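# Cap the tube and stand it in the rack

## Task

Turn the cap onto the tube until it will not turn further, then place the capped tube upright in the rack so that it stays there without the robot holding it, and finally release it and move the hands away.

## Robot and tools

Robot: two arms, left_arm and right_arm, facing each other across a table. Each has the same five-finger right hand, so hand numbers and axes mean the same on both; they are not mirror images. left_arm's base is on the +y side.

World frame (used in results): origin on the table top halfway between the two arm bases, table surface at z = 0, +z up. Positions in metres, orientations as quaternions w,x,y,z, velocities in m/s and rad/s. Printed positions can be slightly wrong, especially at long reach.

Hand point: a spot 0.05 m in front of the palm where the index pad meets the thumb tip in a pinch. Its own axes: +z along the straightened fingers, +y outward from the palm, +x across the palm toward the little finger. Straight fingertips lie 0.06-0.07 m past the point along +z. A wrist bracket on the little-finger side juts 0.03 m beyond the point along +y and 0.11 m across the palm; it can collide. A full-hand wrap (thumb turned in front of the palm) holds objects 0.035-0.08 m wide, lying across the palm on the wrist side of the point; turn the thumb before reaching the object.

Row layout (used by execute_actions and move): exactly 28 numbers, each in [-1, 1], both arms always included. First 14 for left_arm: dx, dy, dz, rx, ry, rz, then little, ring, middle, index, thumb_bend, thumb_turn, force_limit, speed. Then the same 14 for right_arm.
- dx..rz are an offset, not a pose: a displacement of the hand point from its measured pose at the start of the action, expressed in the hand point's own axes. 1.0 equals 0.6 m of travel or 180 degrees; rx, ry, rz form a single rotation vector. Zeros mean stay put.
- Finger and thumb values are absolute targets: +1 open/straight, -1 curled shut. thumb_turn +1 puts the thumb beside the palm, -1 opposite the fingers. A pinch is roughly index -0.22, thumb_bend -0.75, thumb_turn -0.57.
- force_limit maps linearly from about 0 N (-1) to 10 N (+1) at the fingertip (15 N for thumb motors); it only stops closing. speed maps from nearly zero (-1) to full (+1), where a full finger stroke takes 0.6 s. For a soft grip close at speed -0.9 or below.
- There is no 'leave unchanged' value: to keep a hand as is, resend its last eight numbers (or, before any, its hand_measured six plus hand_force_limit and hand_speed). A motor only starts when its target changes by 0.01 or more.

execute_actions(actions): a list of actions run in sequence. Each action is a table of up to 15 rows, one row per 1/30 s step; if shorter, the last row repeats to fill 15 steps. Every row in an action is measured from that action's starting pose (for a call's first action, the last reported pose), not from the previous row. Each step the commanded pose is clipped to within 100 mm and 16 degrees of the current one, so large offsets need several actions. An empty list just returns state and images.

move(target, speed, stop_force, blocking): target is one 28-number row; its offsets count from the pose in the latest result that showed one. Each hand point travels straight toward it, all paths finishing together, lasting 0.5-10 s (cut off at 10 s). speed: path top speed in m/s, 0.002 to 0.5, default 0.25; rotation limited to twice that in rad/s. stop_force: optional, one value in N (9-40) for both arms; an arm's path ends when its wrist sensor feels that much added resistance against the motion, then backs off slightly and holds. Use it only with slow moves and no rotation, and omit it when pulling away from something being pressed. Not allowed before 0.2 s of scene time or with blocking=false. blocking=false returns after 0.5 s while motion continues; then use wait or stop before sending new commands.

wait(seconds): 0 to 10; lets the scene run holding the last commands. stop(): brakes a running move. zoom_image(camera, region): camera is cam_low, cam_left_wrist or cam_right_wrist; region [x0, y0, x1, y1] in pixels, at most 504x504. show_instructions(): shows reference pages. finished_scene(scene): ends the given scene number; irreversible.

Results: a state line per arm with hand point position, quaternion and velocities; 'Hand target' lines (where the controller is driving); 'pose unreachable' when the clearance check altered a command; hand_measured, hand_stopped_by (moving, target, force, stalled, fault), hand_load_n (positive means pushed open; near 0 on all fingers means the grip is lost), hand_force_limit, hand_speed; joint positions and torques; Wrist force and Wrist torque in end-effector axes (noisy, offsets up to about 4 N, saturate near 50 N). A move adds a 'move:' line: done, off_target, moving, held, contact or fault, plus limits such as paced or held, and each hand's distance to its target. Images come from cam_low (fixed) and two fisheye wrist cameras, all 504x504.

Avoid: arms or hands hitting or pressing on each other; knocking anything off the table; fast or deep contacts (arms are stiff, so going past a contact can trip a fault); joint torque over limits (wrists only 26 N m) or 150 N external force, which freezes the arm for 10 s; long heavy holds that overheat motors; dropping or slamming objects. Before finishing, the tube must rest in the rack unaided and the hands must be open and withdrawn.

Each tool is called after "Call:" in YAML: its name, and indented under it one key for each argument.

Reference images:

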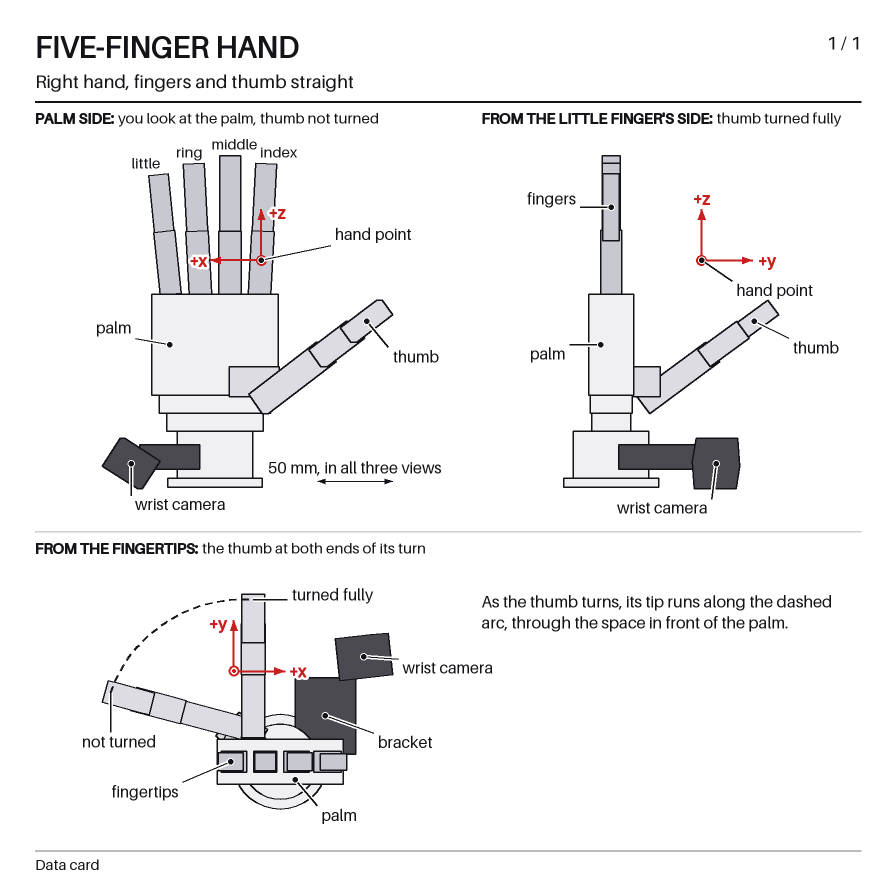

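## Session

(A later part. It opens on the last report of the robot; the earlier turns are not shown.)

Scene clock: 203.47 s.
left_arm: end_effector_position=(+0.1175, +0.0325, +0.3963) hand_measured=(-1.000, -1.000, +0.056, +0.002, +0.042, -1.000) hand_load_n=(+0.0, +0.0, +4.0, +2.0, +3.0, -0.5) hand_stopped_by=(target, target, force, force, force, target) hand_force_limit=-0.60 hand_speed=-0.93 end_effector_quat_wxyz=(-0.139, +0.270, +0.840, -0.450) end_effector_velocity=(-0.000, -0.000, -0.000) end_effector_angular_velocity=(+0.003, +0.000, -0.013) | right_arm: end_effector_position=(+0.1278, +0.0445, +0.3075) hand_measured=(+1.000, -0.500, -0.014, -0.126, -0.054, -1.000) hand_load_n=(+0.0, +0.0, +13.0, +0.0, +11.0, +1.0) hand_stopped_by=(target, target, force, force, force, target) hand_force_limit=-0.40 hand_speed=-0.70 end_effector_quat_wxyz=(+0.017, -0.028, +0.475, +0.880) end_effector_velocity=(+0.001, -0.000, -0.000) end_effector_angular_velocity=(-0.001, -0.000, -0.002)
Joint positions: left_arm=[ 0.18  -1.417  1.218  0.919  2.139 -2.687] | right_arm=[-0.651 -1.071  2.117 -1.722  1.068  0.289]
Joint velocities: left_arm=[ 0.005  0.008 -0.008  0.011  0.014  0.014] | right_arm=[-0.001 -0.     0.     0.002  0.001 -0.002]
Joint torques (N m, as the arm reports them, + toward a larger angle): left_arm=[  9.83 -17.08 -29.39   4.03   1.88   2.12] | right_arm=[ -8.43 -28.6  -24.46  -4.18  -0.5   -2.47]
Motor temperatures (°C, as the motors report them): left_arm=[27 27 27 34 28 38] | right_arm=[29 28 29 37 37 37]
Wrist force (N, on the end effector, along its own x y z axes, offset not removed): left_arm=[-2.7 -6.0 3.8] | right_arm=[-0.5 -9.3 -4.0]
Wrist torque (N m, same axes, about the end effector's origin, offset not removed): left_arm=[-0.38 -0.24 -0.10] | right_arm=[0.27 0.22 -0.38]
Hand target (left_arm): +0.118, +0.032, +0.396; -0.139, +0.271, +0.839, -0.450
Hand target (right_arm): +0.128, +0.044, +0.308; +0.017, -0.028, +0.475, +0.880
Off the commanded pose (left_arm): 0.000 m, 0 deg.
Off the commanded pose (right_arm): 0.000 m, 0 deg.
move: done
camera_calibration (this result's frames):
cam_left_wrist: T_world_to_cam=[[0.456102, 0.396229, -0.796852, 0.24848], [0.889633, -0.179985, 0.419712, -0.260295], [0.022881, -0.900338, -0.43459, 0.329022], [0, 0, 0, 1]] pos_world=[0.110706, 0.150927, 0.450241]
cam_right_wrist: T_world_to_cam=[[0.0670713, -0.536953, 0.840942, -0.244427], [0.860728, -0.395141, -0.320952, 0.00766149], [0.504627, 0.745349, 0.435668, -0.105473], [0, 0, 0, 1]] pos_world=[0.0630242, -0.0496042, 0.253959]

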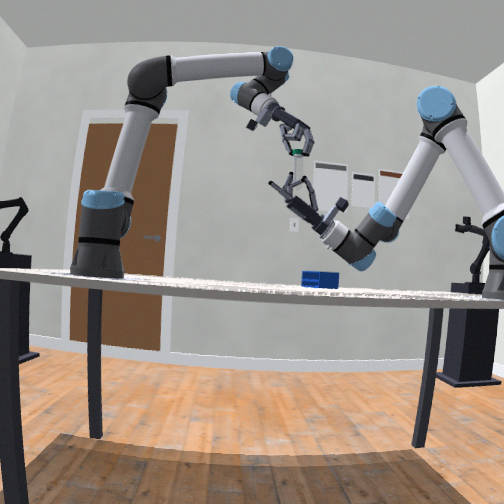

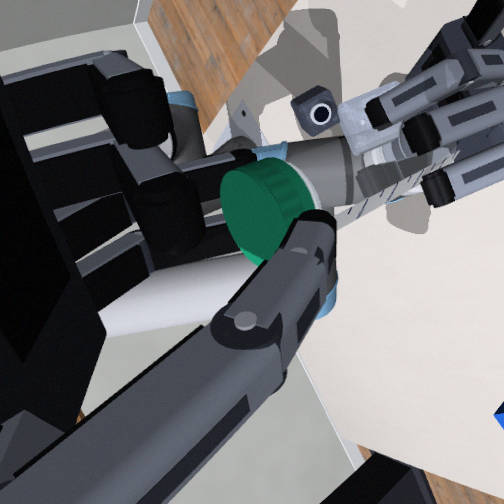

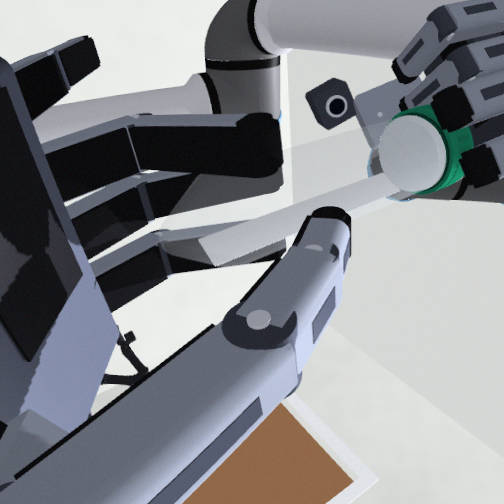

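Call:
execute_actions:
  actions:
    - [[0,0,0,0,0,0,-1,-1,0.25,0.2,0.25,-1,-0.4,-0.6,0,0,0,0,0,0,1,-0.5,-0.22,-0.24,-0.32,-1,-0.4,-0.7]]

Call:
move:
  target: [0.0107,0.0125,-0.0173,-0.004,-0.333,-0.221,-1,-1,0.25,0.2,0.25,-1,-0.4,-0.6,0,0,0,0,0,0,1,-0.5,-0.22,-0.24,-0.32,-1,-0.4,-0.7]
  speed: 0.3

Call:
move:
  target: [0,0,0,0,0,0,-1,-1,0.04,-0.01,0.035,-1,-0.3,-0.8,0,0,0,0,0,0,1,-0.5,-0.22,-0.24,-0.32,-1,-0.4,-0.7]

Call:
move:
  target: [0.0058,-0.0058,0.0095,0.002,0.1664,0.1106,-1,-1,0.04,-0.01,0.035,-1,-0.3,-0.8,0,0,0,0,0,0,1,-0.5,-0.22,-0.24,-0.32,-1,-0.4,-0.7]
  speed: 0.25

Call:
move:
  target: [0.0058,-0.0058,0.0095,0.002,0.1664,0.1106,-1,-1,0.04,-0.01,0.035,-1,-0.3,-0.8,0,0,0,0,0,0,1,-0.5,-0.22,-0.24,-0.32,-1,-0.4,-0.7]
  speed: 0.25

Call:
zoom_image:
  camera: "cam_right_wrist"
  region: [350,90,480,220]

Scene clock: 204.50 s.
left_arm: end_effector_position=(+0.1176, +0.0325, +0.3963) hand_measured=(-1.000, -1.000, +0.250, +0.200, +0.208, -1.000) hand_load_n=(+0.0, +0.0, +0.0, +0.0, +0.0, +0.0) hand_stopped_by=(target, target, target, target, moving, target) hand_force_limit=-0.40 hand_speed=-0.60 end_effector_quat_wxyz=(-0.139, +0.270, +0.840, -0.450) end_effector_velocity=(-0.000, -0.000, -0.000) end_effector_angular_velocity=(-0.000, -0.000, -0.001) | right_arm: end_effector_position=(+0.1278, +0.0445, +0.3075) hand_measured=(+1.000, -0.500, -0.014, -0.126, -0.054, -1.000) hand_load_n=(+0.0, +0.0, +13.0, +0.0, +10.0, +1.5) hand_stopped_by=(target, target, force, force, force, target) hand_force_limit=-0.40 hand_speed=-0.70 end_effector_quat_wxyz=(+0.017, -0.028, +0.475, +0.880) end_effector_velocity=(+0.000, -0.000, +0.000) end_effector_angular_velocity=(+0.000, +0.000, -0.001)
Joint positions: left_arm=[ 0.18  -1.417  1.218  0.919  2.139 -2.687] | right_arm=[-0.651 -1.071  2.117 -1.722  1.068  0.289]
Joint velocities: left_arm=[-0.001  0.     0.    -0.    -0.001  0.   ] | right_arm=[ 0.    -0.001 -0.     0.001  0.001 -0.   ]
Joint torques (N m, as the arm reports them, + toward a larger angle): left_arm=[ -8.61 -37.11  -9.81  -1.43  -1.16  -2.75] | right_arm=[ -8.56 -28.06 -23.74  -4.2   -0.27  -2.27]
Motor temperatures (°C, as the motors report them): left_arm=[27 27 27 34 28 38] | right_arm=[29 28 29 37 37 37]
Wrist force (N, on the end effector, along its own x y z axes, offset not removed): left_arm=[1.4 -0.7 2.0] | right_arm=[2.0 -3.8 -1.2]
Wrist torque (N m, same axes, about the end effector's origin, offset not removed): left_arm=[-0.46 -0.48 0.09] | right_arm=[-0.35 -0.07 -0.21]
Hand target (left_arm): +0.118, +0.032, +0.396; -0.139, +0.270, +0.840, -0.450
Hand target (right_arm): +0.128, +0.044, +0.308; +0.017, -0.028, +0.475, +0.880
Off the commanded pose (left_arm): 0.000 m, 0 deg.
Off the commanded pose (right_arm): 0.000 m, 0 deg.
camera_calibration (this result's frames):
cam_left_wrist: T_world_to_cam=[[0.456085, 0.396261, -0.796846, 0.248454], [0.889641, -0.17995, 0.419711, -0.260332], [0.0229223, -0.900331, -0.434603, 0.329014], [0, 0, 0, 1]] pos_world=[0.110744, 0.150922, 0.450234]
cam_right_wrist: T_world_to_cam=[[0.0670701, -0.536954, 0.840941, -0.244427], [0.860728, -0.395141, -0.320952, 0.00766138], [0.504627, 0.745348, 0.435669, -0.105474], [0, 0, 0, 1]] pos_world=[0.0630242, -0.0496042, 0.253959]

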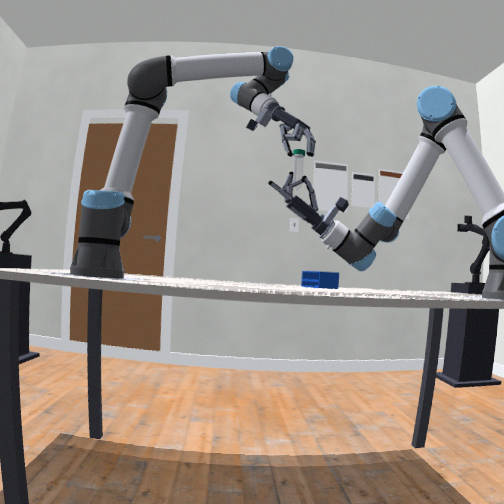

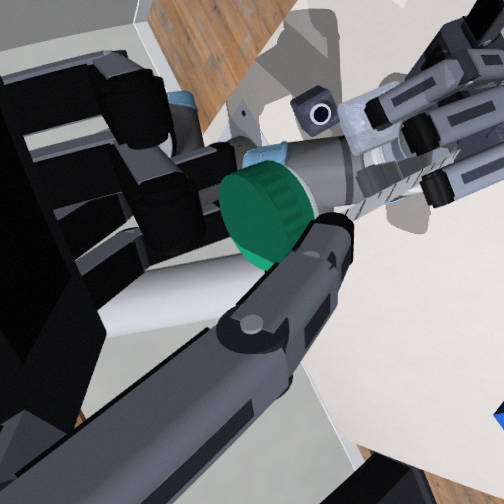

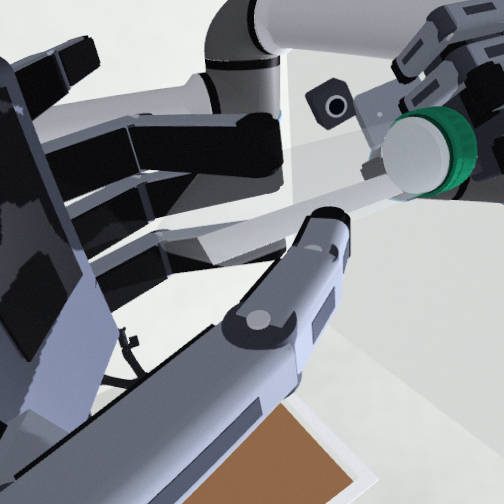

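Scene clock: 207.20 s.
left_arm: end_effector_position=(+0.1196, +0.0465, +0.3951) hand_measured=(-1.000, -1.000, +0.250, +0.200, +0.250, -1.000) hand_load_n=(+0.0, +0.0, +0.0, +0.0, +0.0, +0.0) hand_stopped_by=(target, target, target, target, target, target) hand_force_limit=-0.40 hand_speed=-0.60 end_effector_quat_wxyz=(-0.153, +0.273, -0.838, +0.447) end_effector_velocity=(-0.000, -0.000, -0.001) end_effector_angular_velocity=(+0.007, +0.001, +0.012) | right_arm: end_effector_position=(+0.1278, +0.0445, +0.3075) hand_measured=(+1.000, -0.500, -0.014, -0.126, -0.054, -1.000) hand_load_n=(+0.0, +0.0, +13.0, +0.0, +10.0, +1.5) hand_stopped_by=(target, target, force, force, force, target) hand_force_limit=-0.40 hand_speed=-0.70 end_effector_quat_wxyz=(+0.017, -0.028, +0.475, +0.880) end_effector_velocity=(+0.000, -0.000, +0.000) end_effector_angular_velocity=(+0.000, -0.000, -0.001)
Joint positions: left_arm=[-0.342 -1.411  1.259  1.1    0.75  -3.923] | right_arm=[-0.651 -1.071  2.117 -1.722  1.068  0.289]
Joint velocities: left_arm=[-0.001  0.01  -0.006  0.015 -0.005 -0.018] | right_arm=[-0.    -0.001  0.     0.     0.    -0.001]
Joint torques (N m, as the arm reports them, + toward a larger angle): left_arm=[-10.62 -16.65 -28.85   3.08  -2.52  -2.78] | right_arm=[ -8.03 -28.34 -24.33  -4.24  -0.24  -2.16]
Motor temperatures (°C, as the motors report them): left_arm=[27 27 27 34 28 38] | right_arm=[29 28 29 37 37 37]
Wrist force (N, on the end effector, along its own x y z axes, offset not removed): left_arm=[0.7 -2.1 1.1] | right_arm=[-0.1 0.7 1.6]
Wrist torque (N m, same axes, about the end effector's origin, offset not removed): left_arm=[-0.58 -0.36 -0.06] | right_arm=[0.11 0.06 -0.15]
Hand target (left_arm): +0.120, +0.046, +0.395; +0.153, -0.274, +0.838, -0.447
Hand target (right_arm): +0.128, +0.044, +0.308; +0.017, -0.028, +0.475, +0.880
Off the commanded pose (left_arm): 0.001 m, 0 deg.
Off the commanded pose (right_arm): 0.000 m, 0 deg.
move: done
camera_calibration (this result's frames):
cam_left_wrist: T_world_to_cam=[[-0.233061, 0.555087, -0.798474, 0.316713], [0.44677, 0.790421, 0.419084, -0.251002], [0.863759, -0.259062, -0.432213, 0.209722], [0, 0, 0, 1]] pos_world=[0.00480417, 0.076925, 0.448723]
cam_right_wrist: T_world_to_cam=[[0.06707, -0.536954, 0.840941, -0.244427], [0.860728, -0.395141, -0.320952, 0.00766137], [0.504627, 0.745348, 0.435669, -0.105474], [0, 0, 0, 1]] pos_world=[0.0630242, -0.0496041, 0.253959]

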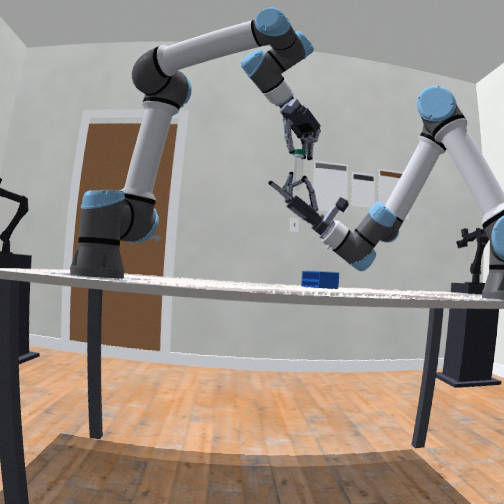

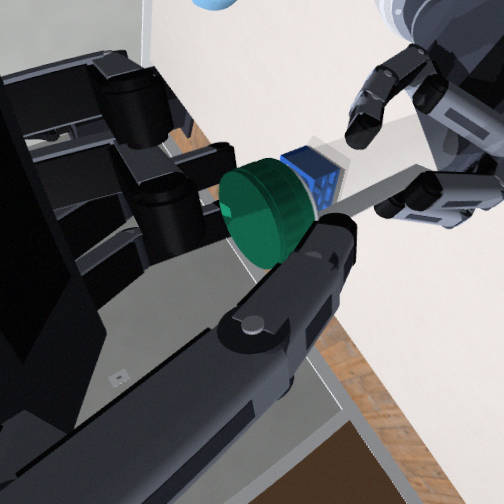

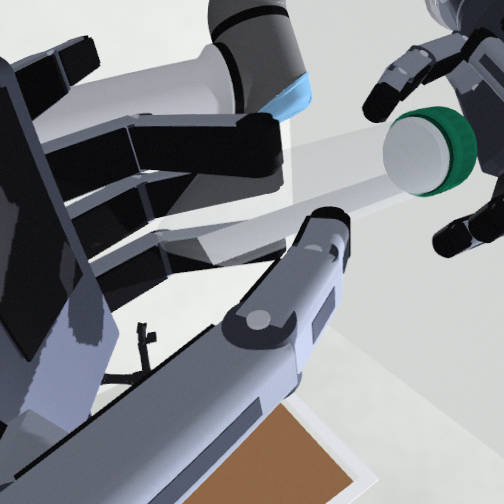

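Scene clock: 208.37 s.
left_arm: end_effector_position=(+0.1196, +0.0465, +0.3951) hand_measured=(-1.000, -1.000, +0.042, -0.010, +0.062, -1.000) hand_load_n=(+0.0, +0.0, +6.0, +0.5, +5.5, +0.5) hand_stopped_by=(target, target, force, target, force, target) hand_force_limit=-0.30 hand_speed=-0.80 end_effector_quat_wxyz=(-0.153, +0.273, -0.838, +0.447) end_effector_velocity=(-0.000, +0.000, +0.001) end_effector_angular_velocity=(-0.002, +0.001, -0.001) | right_arm: end_effector_position=(+0.1278, +0.0445, +0.3075) hand_measured=(+1.000, -0.500, -0.014, -0.126, -0.054, -1.000) hand_load_n=(+0.0, +0.0, +13.0, +0.0, +10.5, +1.5) hand_stopped_by=(target, target, force, force, force, target) hand_force_limit=-0.40 hand_speed=-0.70 end_effector_quat_wxyz=(+0.017, -0.028, +0.475, +0.880) end_effector_velocity=(+0.000, -0.000, +0.000) end_effector_angular_velocity=(+0.001, +0.001, -0.002)
Joint positions: left_arm=[-0.342 -1.411  1.259  1.1    0.75  -3.923] | right_arm=[-0.651 -1.071  2.117 -1.722  1.068  0.289]
Joint velocities: left_arm=[-0.001 -0.002  0.    -0.     0.    -0.   ] | right_arm=[ 0.     0.     0.    -0.001  0.002 -0.   ]
Joint torques (N m, as the arm reports them, + toward a larger angle): left_arm=[ -4.57 -38.03 -10.77   0.22   0.28   2.8 ] | right_arm=[ -8.18 -28.46 -23.36  -3.7   -0.3   -2.37]
Motor temperatures (°C, as the motors report them): left_arm=[27 27 27 34 28 38] | right_arm=[29 28 29 37 37 37]
Wrist force (N, on the end effector, along its own x y z axes, offset not removed): left_arm=[0.1 -0.6 3.2] | right_arm=[1.3 0.6 -0.7]
Wrist torque (N m, same axes, about the end effector's origin, offset not removed): left_arm=[-0.53 -0.25 -0.05] | right_arm=[0.11 0.14 0.32]
Hand target (left_arm): +0.120, +0.046, +0.395; +0.153, -0.273, +0.838, -0.447
Hand target (right_arm): +0.128, +0.044, +0.308; +0.017, -0.028, +0.475, +0.880
Off the commanded pose (left_arm): 0.000 m, 0 deg.
Off the commanded pose (right_arm): 0.000 m, 0 deg.
move: done
camera_calibration (this result's frames):
cam_left_wrist: T_world_to_cam=[[-0.233054, 0.555099, -0.798468, 0.316702], [0.4468, 0.790404, 0.419083, -0.25099], [0.863745, -0.259087, -0.432225, 0.209739], [0, 0, 0, 1]] pos_world=[0.00478973, 0.0769238, 0.448716]
cam_right_wrist: T_world_to_cam=[[0.0670591, -0.53697, 0.840932, -0.244428], [0.860733, -0.395135, -0.320948, 0.00766165], [0.504621, 0.74534, 0.435691, -0.105481], [0, 0, 0, 1]] pos_world=[0.0630244, -0.0496038, 0.253963]

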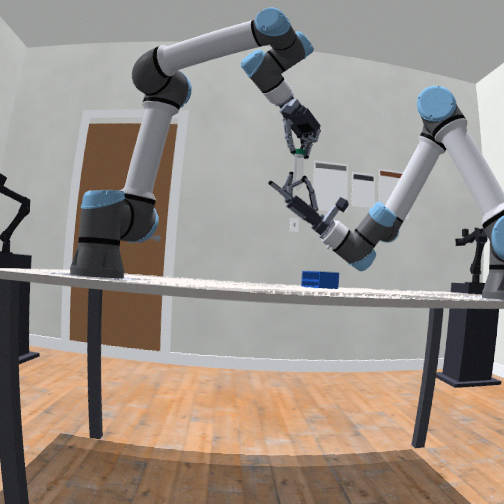

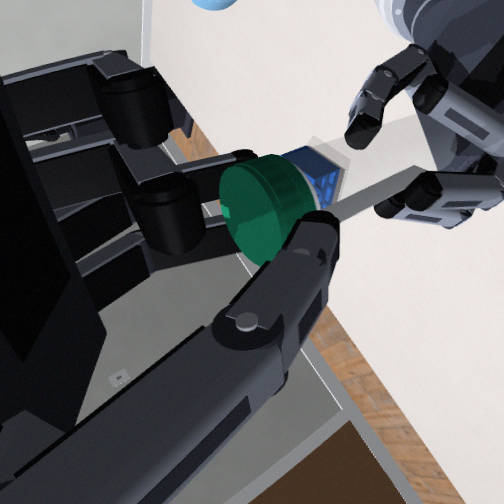

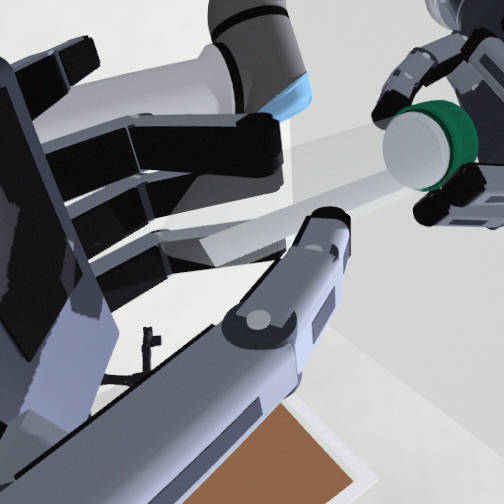

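Scene clock: 210.17 s.
left_arm: end_effector_position=(+0.1208, +0.0391, +0.3954) hand_measured=(-1.000, -1.000, +0.042, -0.010, +0.064, -1.000) hand_load_n=(+0.0, +0.0, +7.5, +0.0, +4.0, +0.0) hand_stopped_by=(target, target, force, target, force, target) hand_force_limit=-0.30 hand_speed=-0.80 end_effector_quat_wxyz=(-0.008, +0.002, -0.882, +0.472) end_effector_velocity=(+0.001, -0.000, +0.000) end_effector_angular_velocity=(+0.001, +0.002, -0.010) | right_arm: end_effector_position=(+0.1278, +0.0445, +0.3075) hand_measured=(+1.000, -0.500, -0.014, -0.126, -0.054, -1.000) hand_load_n=(+0.0, +0.0, +13.0, +0.0, +11.0, +1.0) hand_stopped_by=(target, target, force, force, force, target) hand_force_limit=-0.40 hand_speed=-0.70 end_effector_quat_wxyz=(+0.017, -0.028, +0.475, +0.880) end_effector_velocity=(-0.000, -0.000, +0.000) end_effector_angular_velocity=(+0.001, -0.002, -0.000)
Joint positions: left_arm=[-0.121 -1.568  1.366  0.801  1.384 -3.253] | right_arm=[-0.651 -1.071  2.117 -1.722  1.068  0.289]
Joint velocities: left_arm=[ 0.008  0.001 -0.002 -0.     0.017  0.009] | right_arm=[-0.    -0.001 -0.    -0.001 -0.001 -0.001]
Joint torques (N m, as the arm reports them, + toward a larger angle): left_arm=[  8.28  -9.41 -31.02  -0.57   1.49   2.64] | right_arm=[ -8.4  -28.   -15.34  -2.33  -0.26  -2.2 ]
Motor temperatures (°C, as the motors report them): left_arm=[27 27 27 34 28 38] | right_arm=[29 28 29 37 37 37]
Wrist force (N, on the end effector, along its own x y z axes, offset not removed): left_arm=[1.1 -5.6 3.8] | right_arm=[2.7 -5.2 2.2]
Wrist torque (N m, same axes, about the end effector's origin, offset not removed): left_arm=[-0.46 -0.45 -0.05] | right_arm=[-0.09 -0.37 -0.05]
Hand target (left_arm): +0.121, +0.039, +0.395; +0.007, -0.001, +0.882, -0.472
Hand target (right_arm): +0.128, +0.044, +0.308; +0.017, -0.028, +0.475, +0.880
Off the commanded pose (left_arm): 0.001 m, 0 deg.
Off the commanded pose (right_arm): 0.000 m, 0 deg.
move: done
camera_calibration (this result's frames):
cam_left_wrist: T_world_to_cam=[[0.137552, 0.586787, -0.797973, 0.275179], [0.825166, 0.377744, 0.420012, -0.275762], [0.547887, -0.716233, -0.432238, 0.262989], [0, 0, 0, 1]] pos_world=[0.04561, 0.131058, 0.449083]
cam_right_wrist: T_world_to_cam=[[0.067077, -0.536943, 0.840948, -0.244427], [0.860726, -0.395145, -0.320954, 0.00766156], [0.50463, 0.745354, 0.435655, -0.105478], [0, 0, 0, 1]] pos_world=[0.0630284, -0.0495975, 0.253962]

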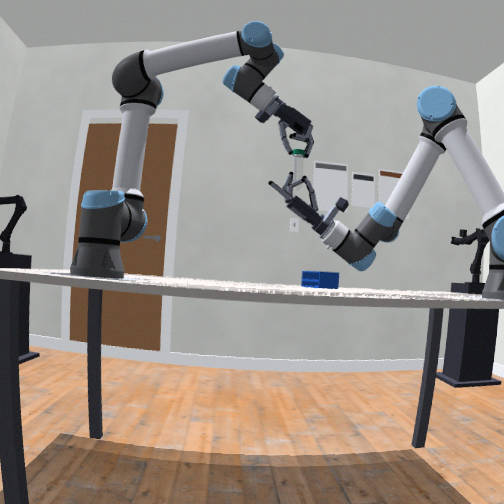

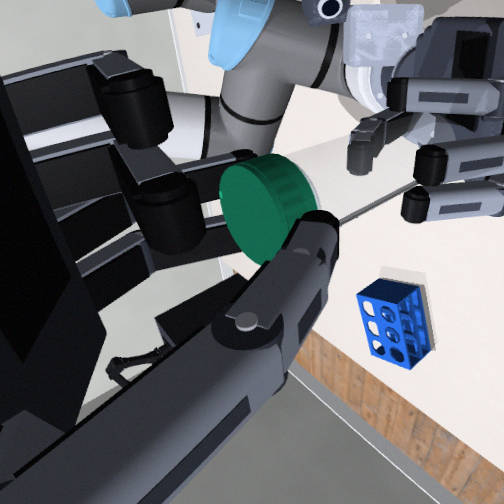

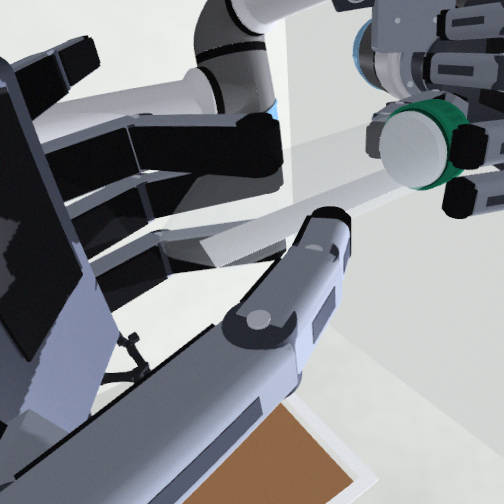

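Scene clock: 211.97 s.
left_arm: end_effector_position=(+0.1175, +0.0325, +0.3953) hand_measured=(-1.000, -1.000, +0.042, -0.010, +0.064, -1.000) hand_load_n=(+0.0, +0.0, +7.5, +0.5, +4.0, +1.0) hand_stopped_by=(target, target, force, target, force, target) hand_force_limit=-0.30 hand_speed=-0.80 end_effector_quat_wxyz=(-0.138, +0.270, +0.840, -0.451) end_effector_velocity=(+0.000, +0.000, +0.000) end_effector_angular_velocity=(+0.003, +0.000, -0.012) | right_arm: end_effector_position=(+0.1278, +0.0445, +0.3075) hand_measured=(+1.000, -0.500, -0.014, -0.126, -0.054, -1.000) hand_load_n=(+0.0, +0.0, +13.5, +0.0, +12.0, +1.5) hand_stopped_by=(target, target, force, force, force, target) hand_force_limit=-0.40 hand_speed=-0.70 end_effector_quat_wxyz=(+0.017, -0.028, +0.475, +0.880) end_effector_velocity=(+0.000, -0.000, +0.000) end_effector_angular_velocity=(+0.001, +0.001, +0.000)
Joint positions: left_arm=[ 0.179 -1.42   1.224  0.915  2.136 -2.689] | right_arm=[-0.651 -1.071  2.117 -1.722  1.068  0.289]
Joint velocities: left_arm=[ 0.005  0.008 -0.009  0.012  0.013  0.014] | right_arm=[-0.    -0.    -0.    -0.     0.     0.001]
Joint torques (N m, as the arm reports them, + toward a larger angle): left_arm=[ 11.25 -14.05 -29.3    4.18   1.78   2.06] | right_arm=[ -8.64 -27.91 -15.01  -2.65  -0.35  -2.12]
Motor temperatures (°C, as the motors report them): left_arm=[27 27 27 34 28 38] | right_arm=[29 28 29 37 37 37]
Wrist force (N, on the end effector, along its own x y z axes, offset not removed): left_arm=[-1.1 -6.1 3.8] | right_arm=[2.5 -8.2 0.6]
Wrist torque (N m, same axes, about the end effector's origin, offset not removed): left_arm=[-0.31 -0.43 -0.06] | right_arm=[0.00 -0.37 0.16]
Hand target (left_arm): +0.117, +0.033, +0.395; -0.138, +0.271, +0.839, -0.450
Hand target (right_arm): +0.128, +0.044, +0.308; +0.017, -0.028, +0.475, +0.880
Off the commanded pose (left_arm): 0.000 m, 0 deg.
Off the commanded pose (right_arm): 0.000 m, 0 deg.
move: done
camera_calibration (this result's frames):
cam_left_wrist: T_world_to_cam=[[0.456456, 0.395948, -0.796789, 0.247618], [0.889404, -0.178212, 0.420954, -0.260357], [0.0246788, -0.900814, -0.433504, 0.327985], [0, 0, 0, 1]] pos_world=[0.110442, 0.151011, 0.44908]
cam_right_wrist: T_world_to_cam=[[0.0670771, -0.536943, 0.840948, -0.244427], [0.860726, -0.395145, -0.320954, 0.00766153], [0.50463, 0.745354, 0.435655, -0.105478], [0, 0, 0, 1]] pos_world=[0.0630285, -0.0495975, 0.253962]

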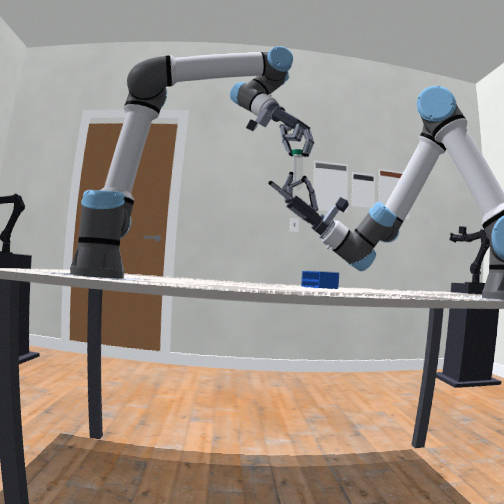

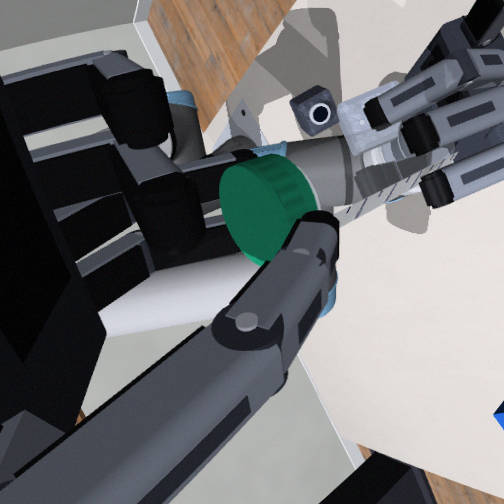

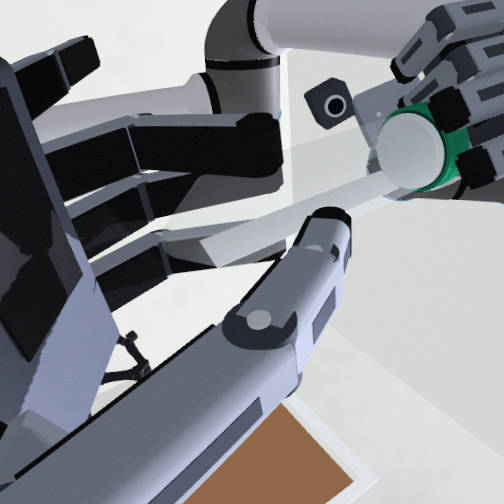

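Region (350, 90, 480, 220) of cam_right_wrist's 504x504 image, scaled by 3.877, with more detail than that image has.

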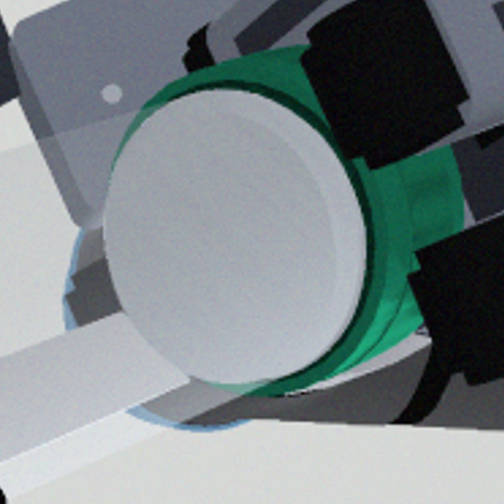

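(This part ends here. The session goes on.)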